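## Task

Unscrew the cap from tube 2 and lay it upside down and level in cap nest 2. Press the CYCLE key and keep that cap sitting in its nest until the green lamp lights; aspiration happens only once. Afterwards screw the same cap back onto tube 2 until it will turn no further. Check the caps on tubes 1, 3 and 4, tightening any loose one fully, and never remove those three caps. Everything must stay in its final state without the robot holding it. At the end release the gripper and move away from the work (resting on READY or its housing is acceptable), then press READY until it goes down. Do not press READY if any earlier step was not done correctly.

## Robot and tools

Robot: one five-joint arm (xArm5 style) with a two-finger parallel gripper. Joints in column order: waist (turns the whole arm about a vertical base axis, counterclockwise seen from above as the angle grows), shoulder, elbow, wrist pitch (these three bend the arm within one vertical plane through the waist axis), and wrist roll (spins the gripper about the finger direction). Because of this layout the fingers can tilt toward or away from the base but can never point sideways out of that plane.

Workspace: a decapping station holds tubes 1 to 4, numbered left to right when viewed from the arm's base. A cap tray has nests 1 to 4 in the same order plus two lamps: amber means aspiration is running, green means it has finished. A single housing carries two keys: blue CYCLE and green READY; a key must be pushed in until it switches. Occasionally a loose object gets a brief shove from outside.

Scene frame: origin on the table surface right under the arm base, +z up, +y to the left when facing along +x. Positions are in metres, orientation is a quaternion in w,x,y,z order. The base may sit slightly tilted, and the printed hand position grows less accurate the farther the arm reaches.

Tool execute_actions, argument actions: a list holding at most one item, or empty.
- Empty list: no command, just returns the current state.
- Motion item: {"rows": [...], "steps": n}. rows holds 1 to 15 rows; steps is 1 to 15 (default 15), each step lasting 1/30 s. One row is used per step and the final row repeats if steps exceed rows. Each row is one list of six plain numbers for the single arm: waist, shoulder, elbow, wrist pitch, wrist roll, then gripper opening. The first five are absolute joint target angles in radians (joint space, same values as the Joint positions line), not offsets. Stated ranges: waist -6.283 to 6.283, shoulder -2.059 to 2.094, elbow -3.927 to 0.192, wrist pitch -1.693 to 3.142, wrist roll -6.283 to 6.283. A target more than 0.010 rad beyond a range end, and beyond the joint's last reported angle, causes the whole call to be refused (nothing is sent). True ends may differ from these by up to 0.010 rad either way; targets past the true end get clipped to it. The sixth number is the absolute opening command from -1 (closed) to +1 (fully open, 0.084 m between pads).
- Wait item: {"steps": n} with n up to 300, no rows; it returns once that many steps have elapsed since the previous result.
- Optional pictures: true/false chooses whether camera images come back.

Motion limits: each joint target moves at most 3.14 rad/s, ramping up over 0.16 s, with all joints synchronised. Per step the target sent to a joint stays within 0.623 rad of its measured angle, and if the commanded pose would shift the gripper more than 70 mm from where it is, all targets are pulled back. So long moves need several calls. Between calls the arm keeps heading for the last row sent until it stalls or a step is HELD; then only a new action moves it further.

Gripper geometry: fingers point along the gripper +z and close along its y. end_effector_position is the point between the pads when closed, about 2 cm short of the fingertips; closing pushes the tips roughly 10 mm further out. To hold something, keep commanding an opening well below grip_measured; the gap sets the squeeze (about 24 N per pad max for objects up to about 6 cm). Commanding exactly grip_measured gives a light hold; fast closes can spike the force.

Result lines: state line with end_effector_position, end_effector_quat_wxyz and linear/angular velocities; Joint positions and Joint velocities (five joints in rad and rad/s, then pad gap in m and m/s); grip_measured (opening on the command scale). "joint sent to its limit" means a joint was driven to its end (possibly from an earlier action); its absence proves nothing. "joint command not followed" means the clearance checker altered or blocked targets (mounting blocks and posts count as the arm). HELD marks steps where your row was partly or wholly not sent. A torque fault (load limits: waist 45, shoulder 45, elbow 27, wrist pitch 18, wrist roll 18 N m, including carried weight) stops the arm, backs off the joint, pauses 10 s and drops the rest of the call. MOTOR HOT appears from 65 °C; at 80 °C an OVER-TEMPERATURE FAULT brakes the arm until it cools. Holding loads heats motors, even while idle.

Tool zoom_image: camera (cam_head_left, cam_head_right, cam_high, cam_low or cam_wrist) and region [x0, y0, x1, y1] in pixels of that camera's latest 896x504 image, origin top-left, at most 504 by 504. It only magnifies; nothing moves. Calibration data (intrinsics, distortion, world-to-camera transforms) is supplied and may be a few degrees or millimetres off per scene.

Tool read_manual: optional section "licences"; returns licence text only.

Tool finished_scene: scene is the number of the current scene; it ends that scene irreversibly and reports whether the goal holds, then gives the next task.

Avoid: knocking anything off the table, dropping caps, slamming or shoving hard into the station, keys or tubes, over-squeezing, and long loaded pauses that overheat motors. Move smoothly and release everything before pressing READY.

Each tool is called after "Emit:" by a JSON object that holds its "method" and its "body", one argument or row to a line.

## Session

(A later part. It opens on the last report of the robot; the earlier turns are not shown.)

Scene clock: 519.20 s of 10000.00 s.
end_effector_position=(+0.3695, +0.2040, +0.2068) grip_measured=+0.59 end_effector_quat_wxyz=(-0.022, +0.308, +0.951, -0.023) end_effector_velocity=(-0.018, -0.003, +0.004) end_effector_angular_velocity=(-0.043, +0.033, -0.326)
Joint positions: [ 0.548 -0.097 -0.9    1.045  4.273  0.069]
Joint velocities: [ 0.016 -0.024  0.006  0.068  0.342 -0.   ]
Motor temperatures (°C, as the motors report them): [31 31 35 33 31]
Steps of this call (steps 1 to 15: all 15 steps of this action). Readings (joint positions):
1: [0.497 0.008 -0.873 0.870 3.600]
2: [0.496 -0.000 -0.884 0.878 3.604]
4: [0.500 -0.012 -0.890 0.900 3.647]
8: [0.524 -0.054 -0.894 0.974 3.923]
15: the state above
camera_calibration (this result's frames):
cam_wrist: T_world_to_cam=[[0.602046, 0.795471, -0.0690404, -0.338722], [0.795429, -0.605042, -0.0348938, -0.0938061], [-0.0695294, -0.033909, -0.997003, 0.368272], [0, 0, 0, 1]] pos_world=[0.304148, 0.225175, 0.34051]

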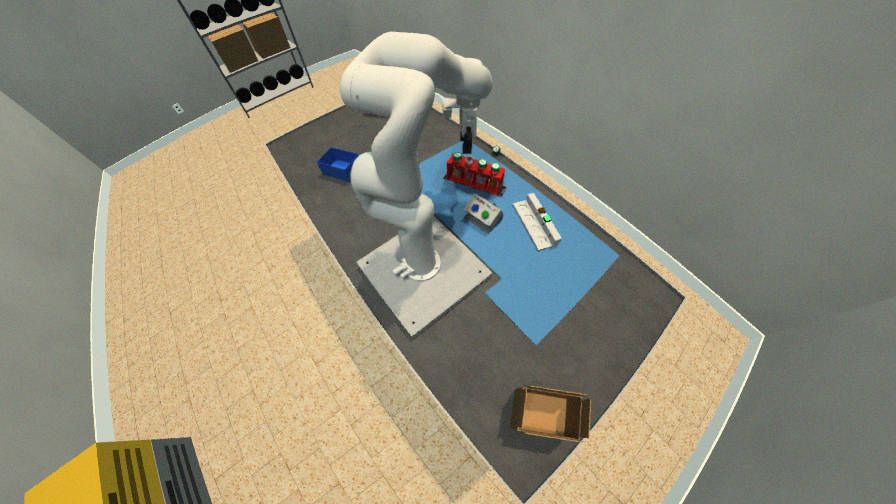

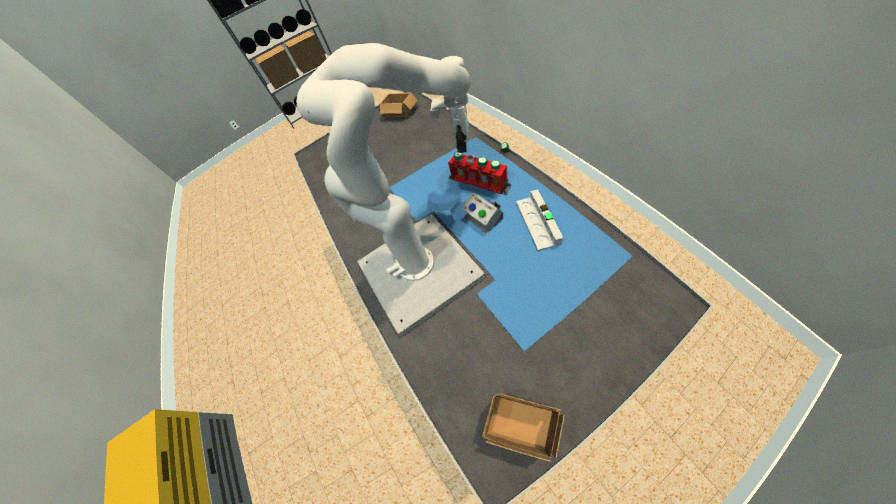

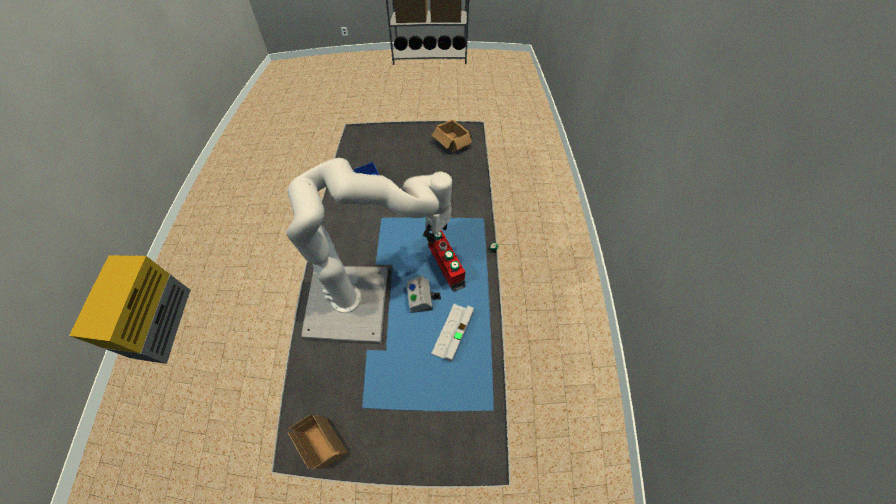

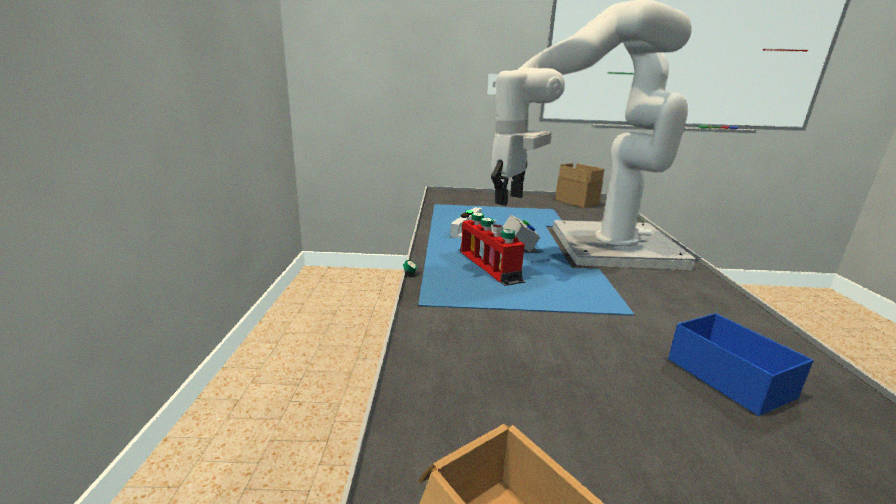

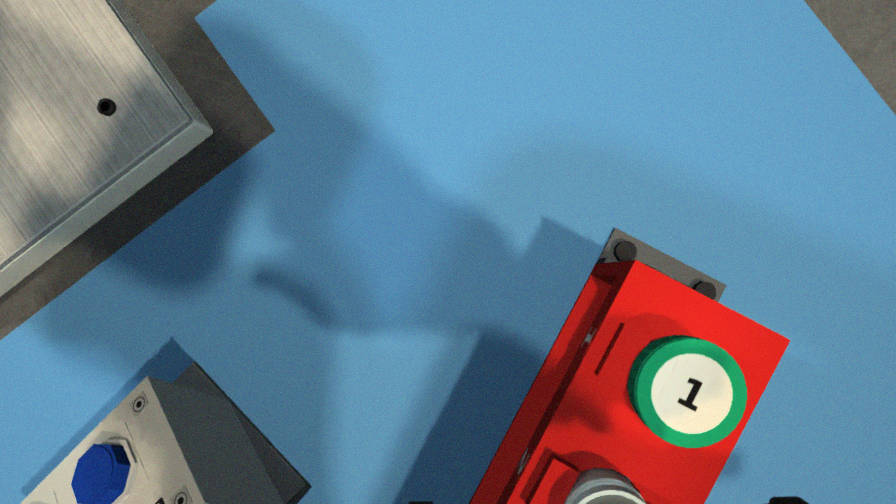

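Emit:
{"method": "execute_actions", "body": {
  "actions": []
}}

Emit:
{"method": "zoom_image", "body": {
  "camera": "cam_high",
  "region": [450,200,550,290]
}}

Emit:
{"method": "zoom_image", "body": {
  "camera": "cam_low",
  "region": [370,230,470,300]
}}

Scene clock: 520.90 s of 10000.00 s.
end_effector_position=(+0.3682, +0.2042, +0.2076) grip_measured=+0.59 end_effector_quat_wxyz=(-0.022, +0.320, +0.947, -0.024) end_effector_velocity=(+0.000, +0.000, +0.000) end_effector_angular_velocity=(+0.001, -0.001, +0.002)
Joint positions: [ 0.55  -0.1   -0.9    1.05   4.3    0.069]
Joint velocities: [ 0.    -0.     0.    -0.001 -0.002  0.   ]
Motor temperatures (°C, as the motors report them): [31 31 35 33 31]
Steps of this call (steps 1 to 30: the robot went on to your last target; steps 31 to 51: nothing new was sent). Readings (joint positions):
1: [0.549 -0.098 -0.900 1.046 4.282]
2: [0.549 -0.098 -0.899 1.048 4.288]
4: [0.549 -0.099 -0.899 1.049 4.294]
8: [0.550 -0.099 -0.900 1.050 4.299]
51: the state above
The arm was judged still, so your last target was given up. Only a new action makes it travel on or press farther. Fingers that are still opening or closing keep moving.
camera_calibration (this result's frames):
cam_wrist: T_world_to_cam=[[0.62207, 0.779641, -0.0720272, -0.341529], [0.779666, -0.625257, -0.0342789, -0.082881], [-0.0717607, -0.0348333, -0.996813, 0.370028], [0, 0, 0, 1]] pos_world=[0.303628, 0.227337, 0.341408]

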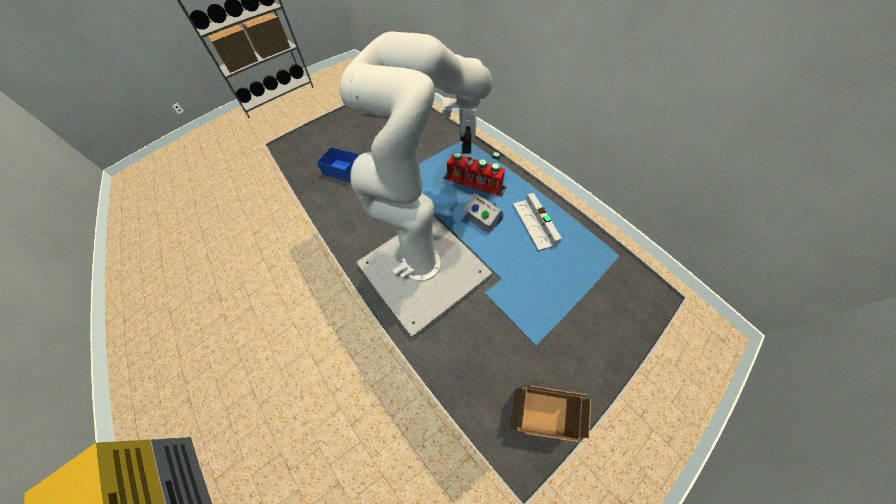

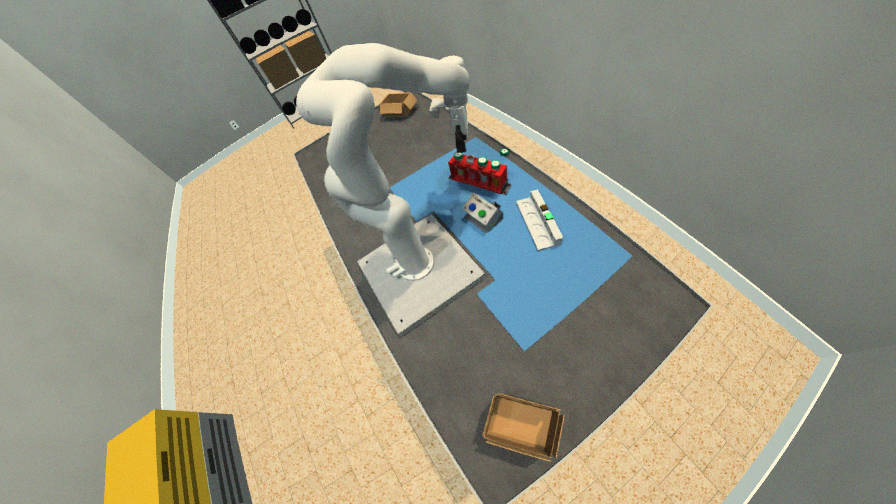

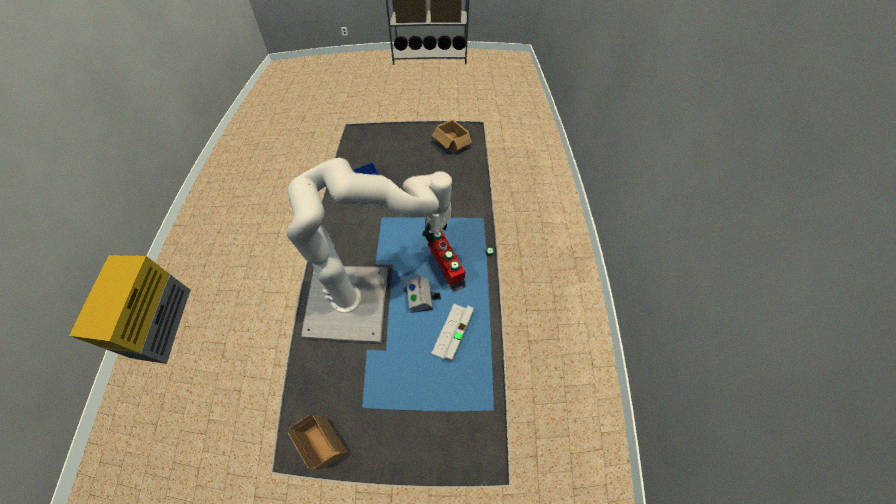

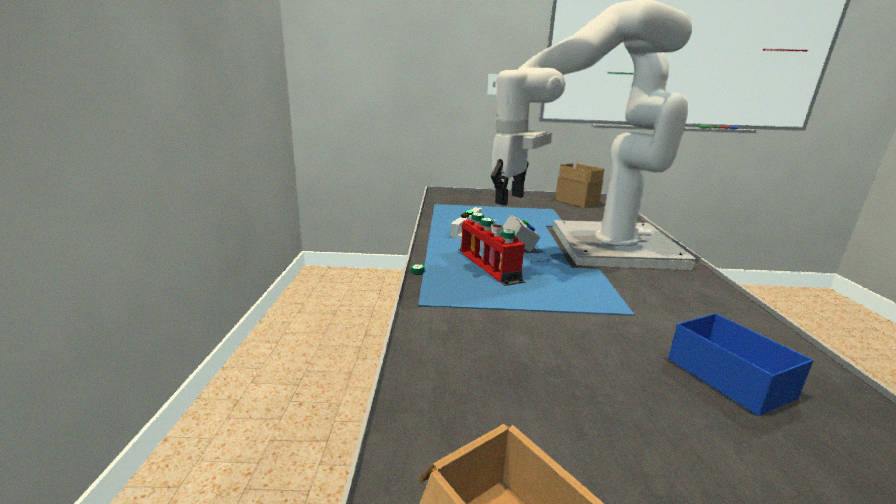

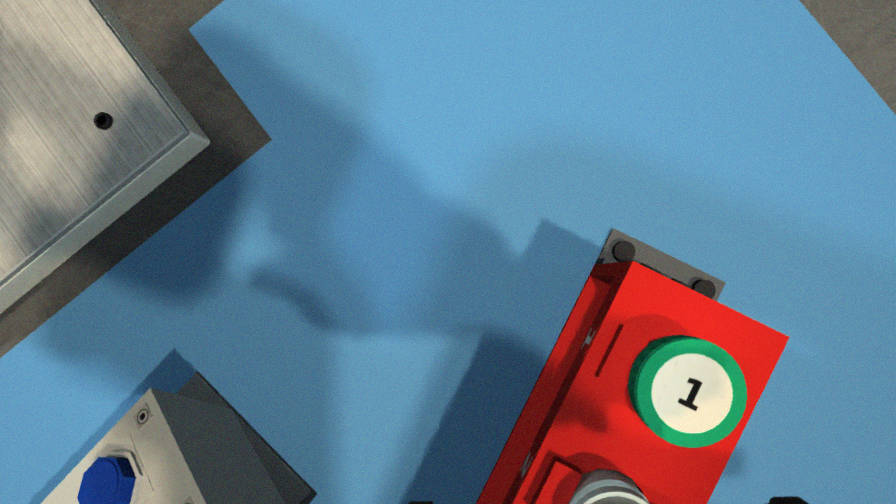

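Region (450, 200, 550, 290) of cam_high's 896x504 image, scaled by 5.040, with more detail than that image has; it fills the top 454 rows of this view, and the rest is white.

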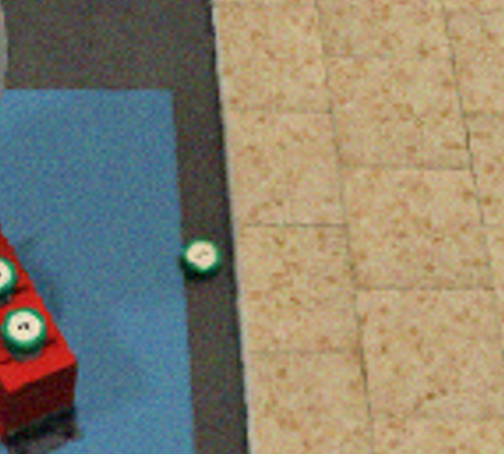

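Region (370, 230, 470, 300) of cam_low's 896x504 image, scaled by 5.040, with more detail than that image has; it fills the top 353 rows of this view, and the rest is white.

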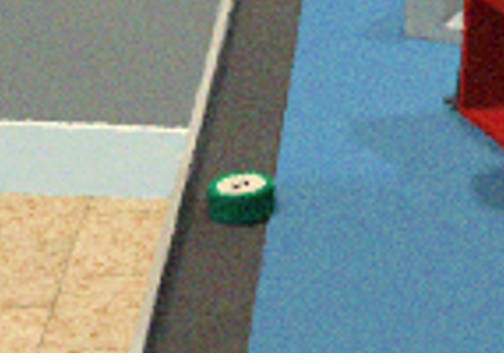

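Emit:
{"method": "execute_actions", "body": {
  "actions": [
    {"rows":[[0.45,0.1,-1.2,1.1,5.5,0.6]],"steps":15}
  ],
  "pictures": false
}}

Emit:
{"method": "execute_actions", "body": {
  "actions": [
    {"rows":[[0.34,0.36,-1.36,1.0,6.27,0.6]],"steps":15}
  ],
  "pictures": false
}}

Emit:
{"method": "execute_actions", "body": {
  "actions": [
    {"rows":[[0.34,0.36,-1.36,1.0,6.27,0.6]],"steps":12}
  ]
}}

Scene clock: 527.23 s of 10000.00 s.
end_effector_position=(+0.4548, +0.1990, +0.2313) grip_measured=+0.59 end_effector_quat_wxyz=(-0.003, +0.737, +0.676, -0.009) end_effector_velocity=(+0.061, -0.008, +0.014) end_effector_angular_velocity=(-0.031, -0.045, -2.418)
Joint positions: [ 0.456  0.088 -1.181  1.097  5.212  0.069]
Joint velocities: [-0.065  0.14  -0.21   0.042  2.354 -0.   ]
Motor temperatures (°C, as the motors report them): [31 31 36 33 31]
Steps of this call (steps 1 to 175: nothing new was sent; steps 176 to 190: all 15 steps of this action). Readings (joint positions):
176: [0.550 -0.100 -0.900 1.050 4.300]
177: [0.550 -0.099 -0.901 1.050 4.304]
179: [0.544 -0.086 -0.921 1.054 4.347]
183: [0.503 -0.006 -1.042 1.073 4.610]
190: the state above

Scene clock: 527.73 s of 10000.00 s.
end_effector_position=(+0.5303, +0.1652, +0.1707) grip_measured=+0.59 end_effector_quat_wxyz=(+0.002, +0.982, +0.190, -0.009) end_effector_velocity=(+0.044, -0.025, -0.042) end_effector_angular_velocity=(-0.013, -0.013, -0.912)
Joint positions: [ 0.345  0.348 -1.351  1.005  6.203  0.069]
Joint velocities: [-0.067  0.16  -0.106 -0.061  0.845 -0.   ]
Motor temperatures (°C, as the motors report them): [31 31 36 33 31]
Steps of this call (steps 1 to 15: all 15 steps of this action). Readings (joint positions):
1: [0.454 0.092 -1.187 1.098 5.286]
2: [0.452 0.096 -1.192 1.097 5.352]
4: [0.441 0.123 -1.216 1.085 5.476]
8: [0.390 0.242 -1.283 1.044 5.744]
15: the state above

Scene clock: 528.13 s of 10000.00 s.
end_effector_position=(+0.5340, +0.1638, +0.1683) grip_measured=+0.59 end_effector_quat_wxyz=(+0.002, +0.988, +0.155, -0.007) end_effector_velocity=(+0.000, -0.001, -0.002) end_effector_angular_velocity=(-0.001, +0.002, -0.010)
Joint positions: [ 0.34   0.359 -1.36   1.     6.269  0.069]
Joint velocities: [-0.002  0.004 -0.    -0.002  0.008 -0.   ]
Motor temperatures (°C, as the motors report them): [31 31 36 33 31]
Steps of this call (steps 1 to 12: all 12 steps of this action). Readings (joint positions):
1: [0.343 0.352 -1.354 1.003 6.226]
2: [0.342 0.355 -1.356 1.002 6.241]
4: [0.341 0.357 -1.358 1.001 6.257]
8: [0.341 0.359 -1.360 1.000 6.267]
12: the state above
camera_calibration (this result's frames):
cam_wrist: T_world_to_cam=[[0.283975, -0.958789, -0.00902043, 0.0386684], [-0.95879, -0.284037, 0.00663916, 0.626847], [-0.00892769, 0.00676334, -0.999937, 0.301494], [0, 0, 0, 1]] pos_world=[0.592725, 0.213084, 0.297662]

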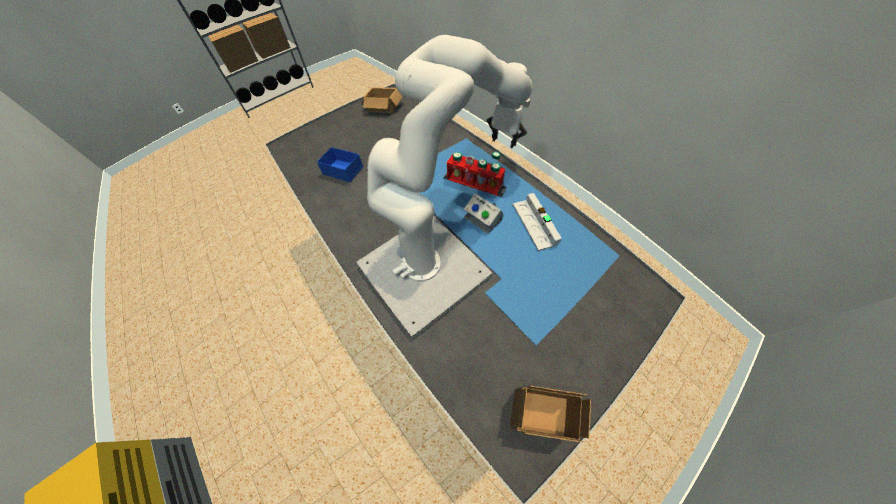

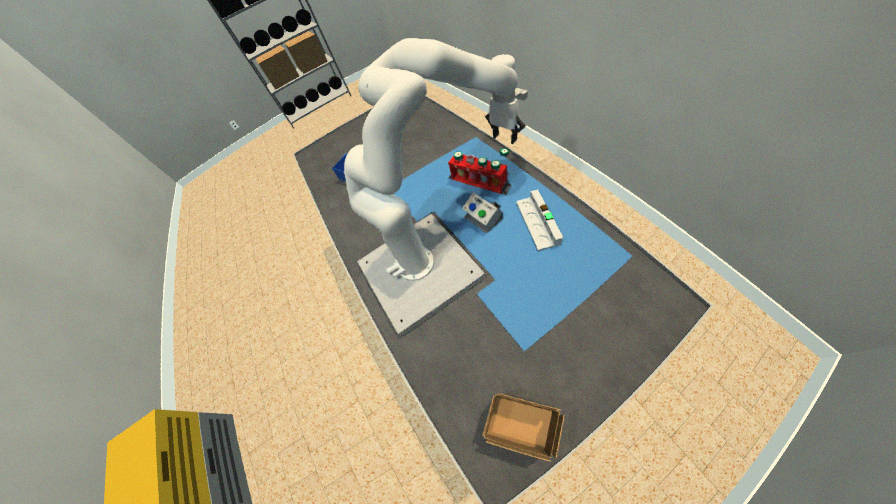

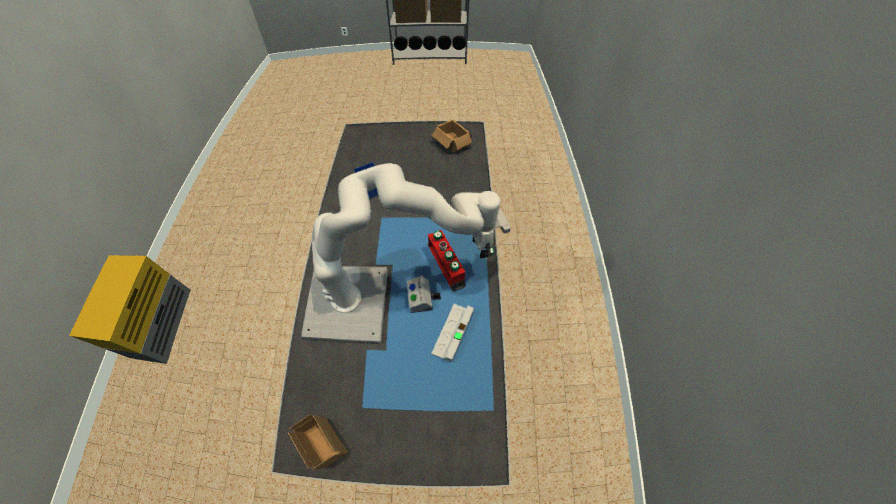

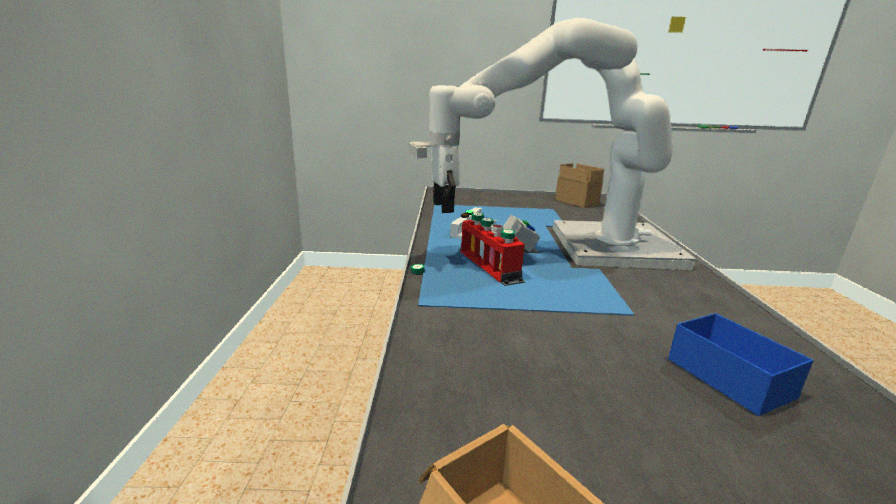

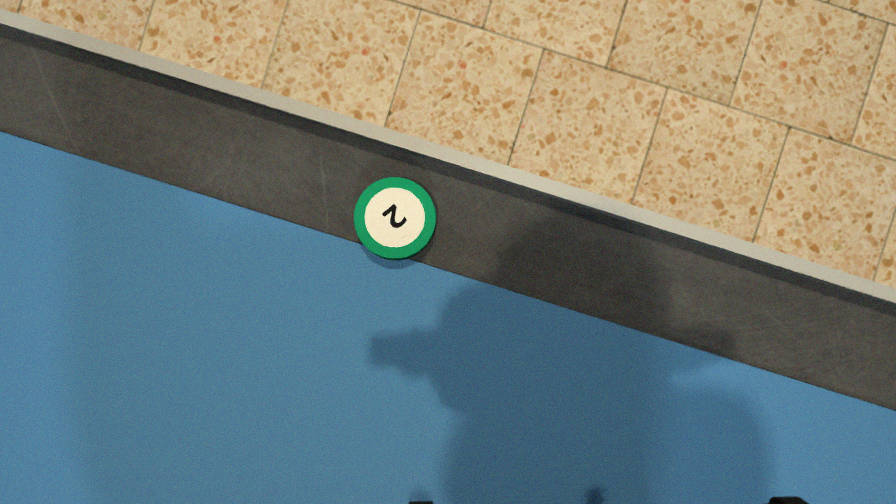

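Emit:
{"method": "execute_actions", "body": {
  "actions": [
    {"rows":[[0.426,0.6,-1.7,1.1,6.27,0.6],[0.426,0.6,-1.7,1.1,6.27,0.6],[0.426,0.6,-1.7,1.1,6.27,0.6],[0.426,0.6,-1.7,1.1,6.27,0.6],[0.426,0.6,-1.7,1.1,6.27,0.6],[0.426,0.781,-1.78,0.999,6.27,0.6]],"steps":15}
  ],
  "pictures": false
}}

Emit:
{"method": "execute_actions", "body": {
  "actions": [
    {"rows":[[0.426,0.781,-1.78,0.999,6.27,0.6]],"steps":12}
  ]
}}

Scene clock: 535.67 s of 10000.00 s.
end_effector_position=(+0.5922, +0.2353, +0.0900) grip_measured=+0.59 end_effector_quat_wxyz=(+0.003, +0.981, +0.194, -0.013) end_effector_velocity=(+0.037, +0.058, -0.150) end_effector_angular_velocity=(-0.007, +0.020, +0.064)
Joint positions: [ 0.421  0.749 -1.747  1.009  6.27   0.069]
Joint velocities: [ 0.064  0.456 -0.331 -0.104 -0.001 -0.   ]
Motor temperatures (°C, as the motors report them): [31 31 36 33 31]
Steps of this call (steps 1 to 15: the robot went on to your last target; steps 16 to 211: nothing new was sent; steps 212 to 226: all 15 steps of this action). Readings (joint positions):
212: [0.340 0.360 -1.360 1.000 6.270]
213: [0.341 0.362 -1.363 1.001 6.270]
215: [0.349 0.390 -1.405 1.015 6.270]
219: [0.397 0.530 -1.591 1.057 6.270]
226: the state above

Scene clock: 536.07 s of 10000.00 s.
end_effector_position=(+0.5986, +0.2408, +0.0839) grip_measured=+0.59 end_effector_quat_wxyz=(+0.002, +0.980, +0.197, -0.007) end_effector_velocity=(-0.001, +0.000, -0.006) end_effector_angular_velocity=(-0.003, +0.007, +0.002)
Joint positions: [ 0.426  0.78  -1.78   0.999  6.27   0.069]
Joint velocities: [ 0.001  0.011 -0.002 -0.001 -0.    -0.   ]
Motor temperatures (°C, as the motors report them): [31 31 36 33 31]
Steps of this call (steps 1 to 12: all 12 steps of this action). Readings (joint positions):
1: [0.423 0.761 -1.757 1.006 6.270]
2: [0.424 0.768 -1.764 1.004 6.270]
4: [0.425 0.774 -1.773 1.001 6.270]
8: [0.425 0.777 -1.780 0.999 6.270]
12: the state above
camera_calibration (this result's frames):
cam_wrist: T_world_to_cam=[[0.364031, -0.931329, -0.0103541, 0.039015], [-0.931336, -0.364105, 0.00638413, 0.714093], [-0.00971572, 0.00731916, -0.999926, 0.217463], [0, 0, 0, 1]] pos_world=[0.652971, 0.294749, 0.213292]

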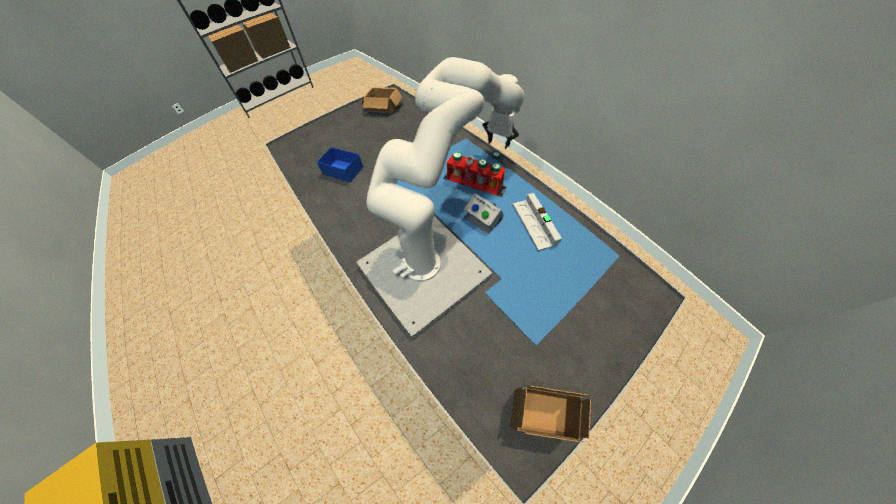

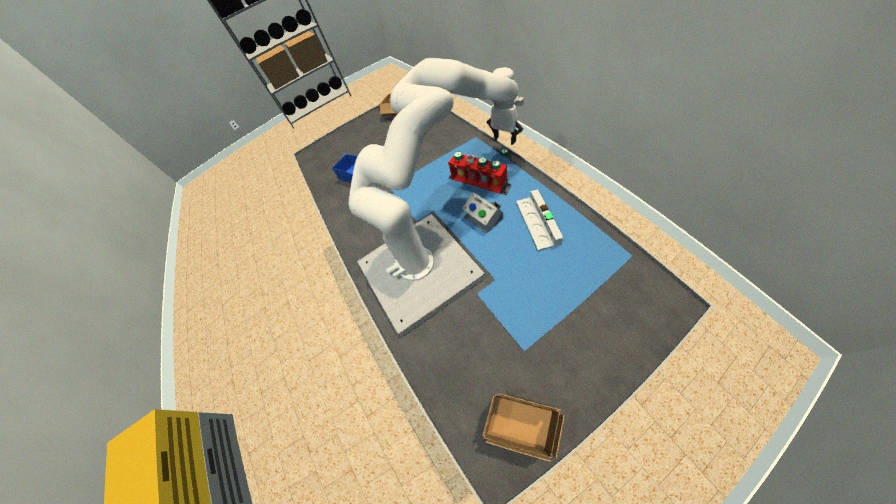

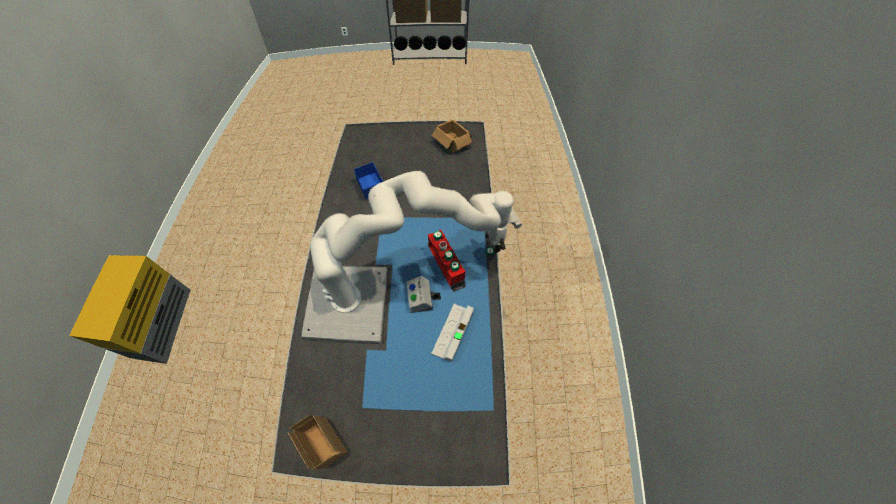

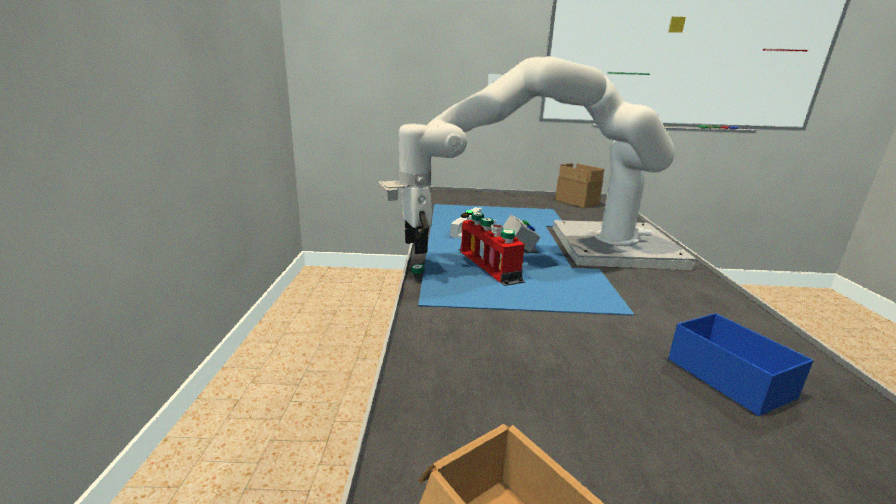

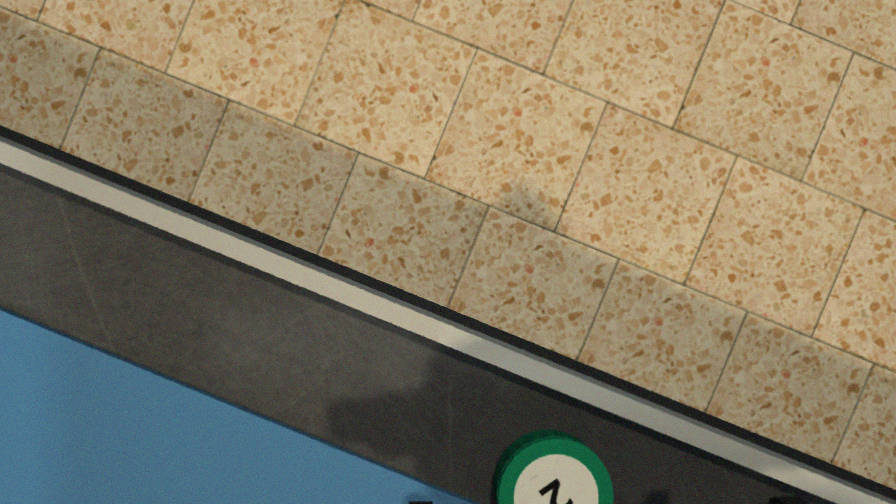

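Emit:
{"method": "execute_actions", "body": {
  "actions": [
    {"rows":[[0.426,0.83,-1.778,0.948,6.27,0.6],[0.426,0.83,-1.778,0.948,6.27,0.6],[0.426,0.83,-1.778,0.948,6.27,0.6],[0.426,0.83,-1.778,0.948,6.27,0.6],[0.426,0.83,-1.778,0.948,6.27,0.6],[0.426,0.884,-1.776,0.892,6.27,0.6]],"steps":15}
  ]
}}

Scene clock: 541.03 s of 10000.00 s.
end_effector_position=(+0.6007, +0.2419, +0.0292) grip_measured=+0.60 end_effector_quat_wxyz=(+0.001, +0.980, +0.197, -0.004) end_effector_velocity=(+0.007, +0.000, -0.004) end_effector_angular_velocity=(+0.009, -0.022, -0.005)
Joint positions: [ 0.426  0.877 -1.78   0.896  6.27   0.069]
Joint velocities: [-0.003  0.014 -0.005 -0.032  0.002 -0.001]
Motor temperatures (°C, as the motors report them): [31 31 37 33 31]
Steps of this call (steps 1 to 15: the robot went on to your last target; steps 16 to 134: nothing new was sent; steps 135 to 149: all 15 steps of this action). Readings (joint positions):
135: [0.426 0.781 -1.780 0.999 6.270]
136: [0.426 0.783 -1.780 0.996 6.270]
138: [0.426 0.799 -1.782 0.976 6.270]
142: [0.426 0.836 -1.777 0.942 6.270]
149: the state above
camera_calibration (this result's frames):
cam_wrist: T_world_to_cam=[[0.364228, -0.931251, -0.0104201, 0.0385771], [-0.931302, -0.364249, 0.0000964577, 0.717002], [-0.00388535, 0.00966915, -0.999946, 0.15868], [0, 0, 0, 1]] pos_world=[0.654311, 0.295558, 0.159004]

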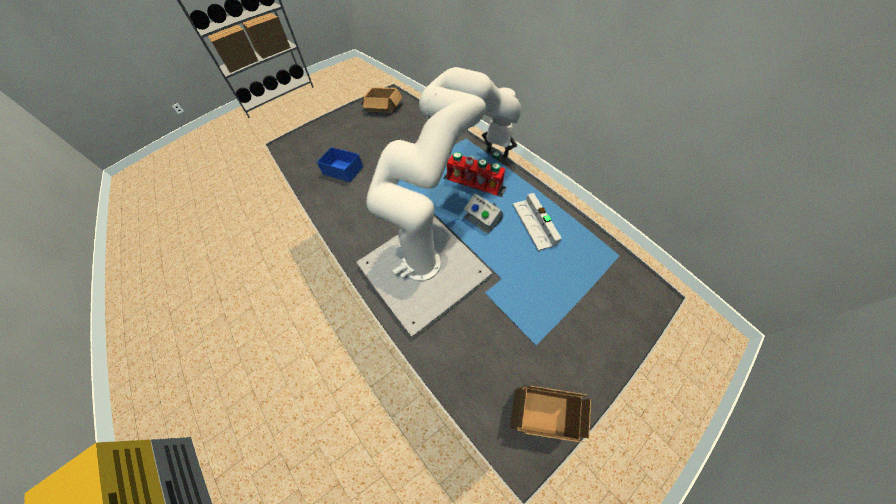

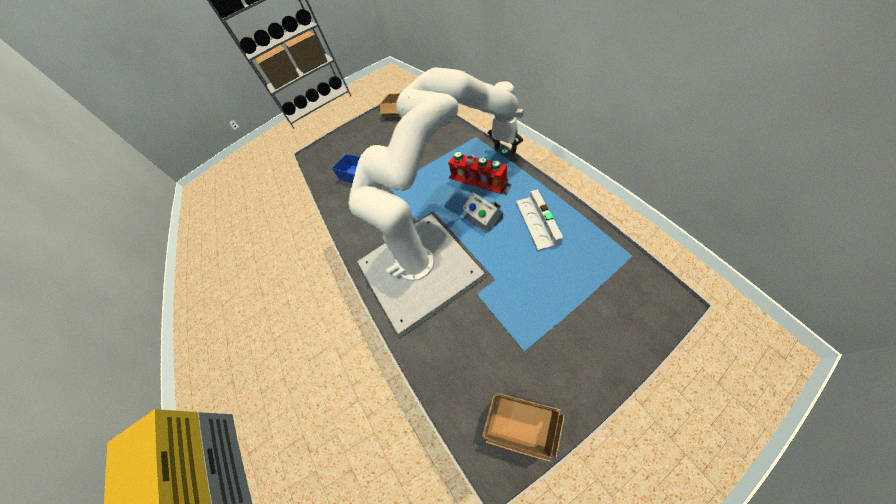

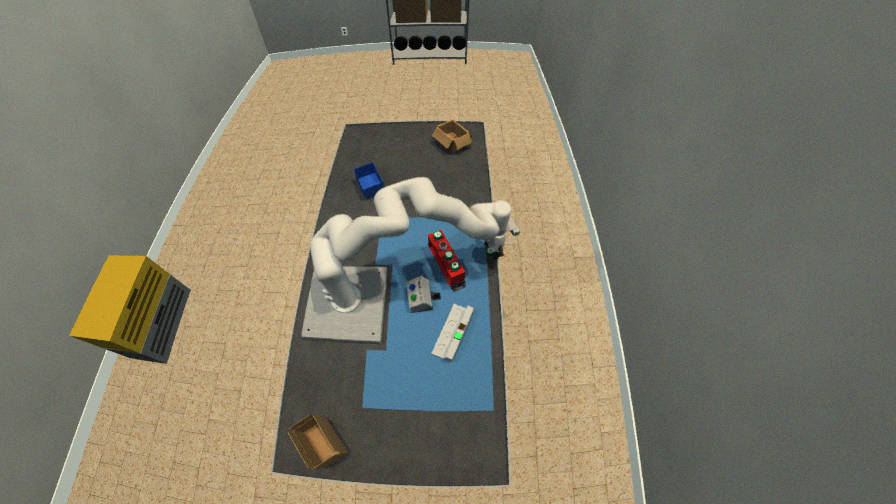

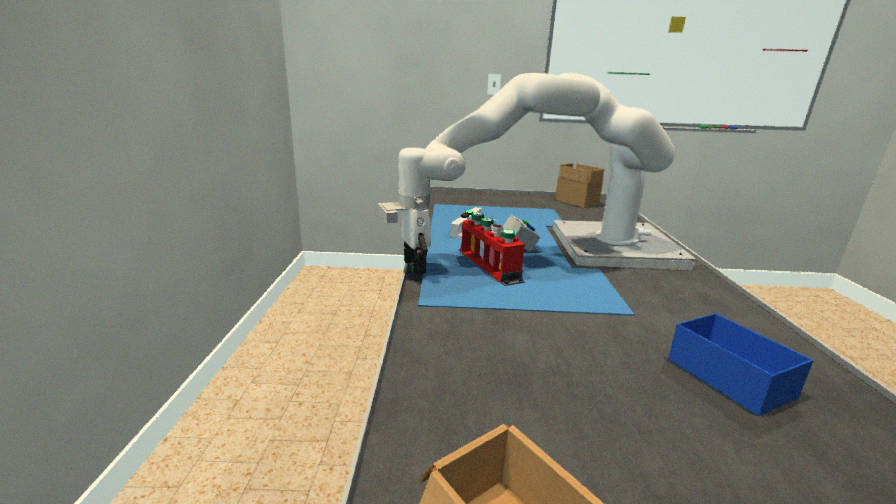

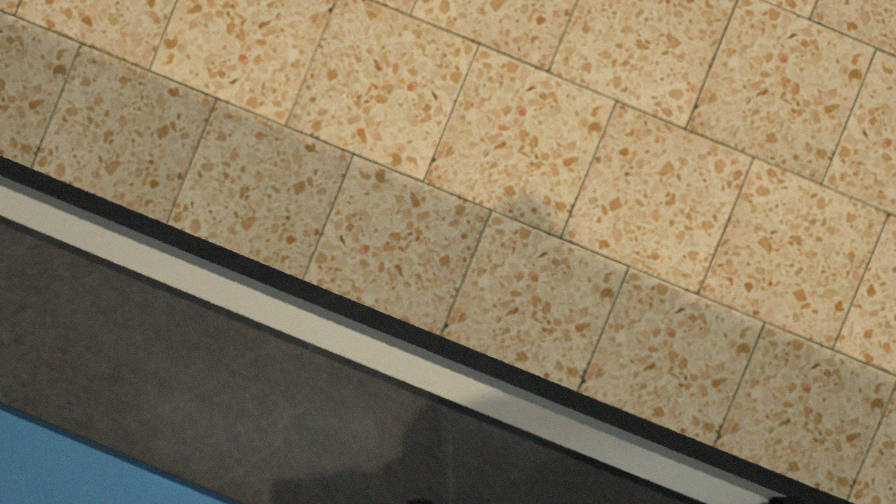

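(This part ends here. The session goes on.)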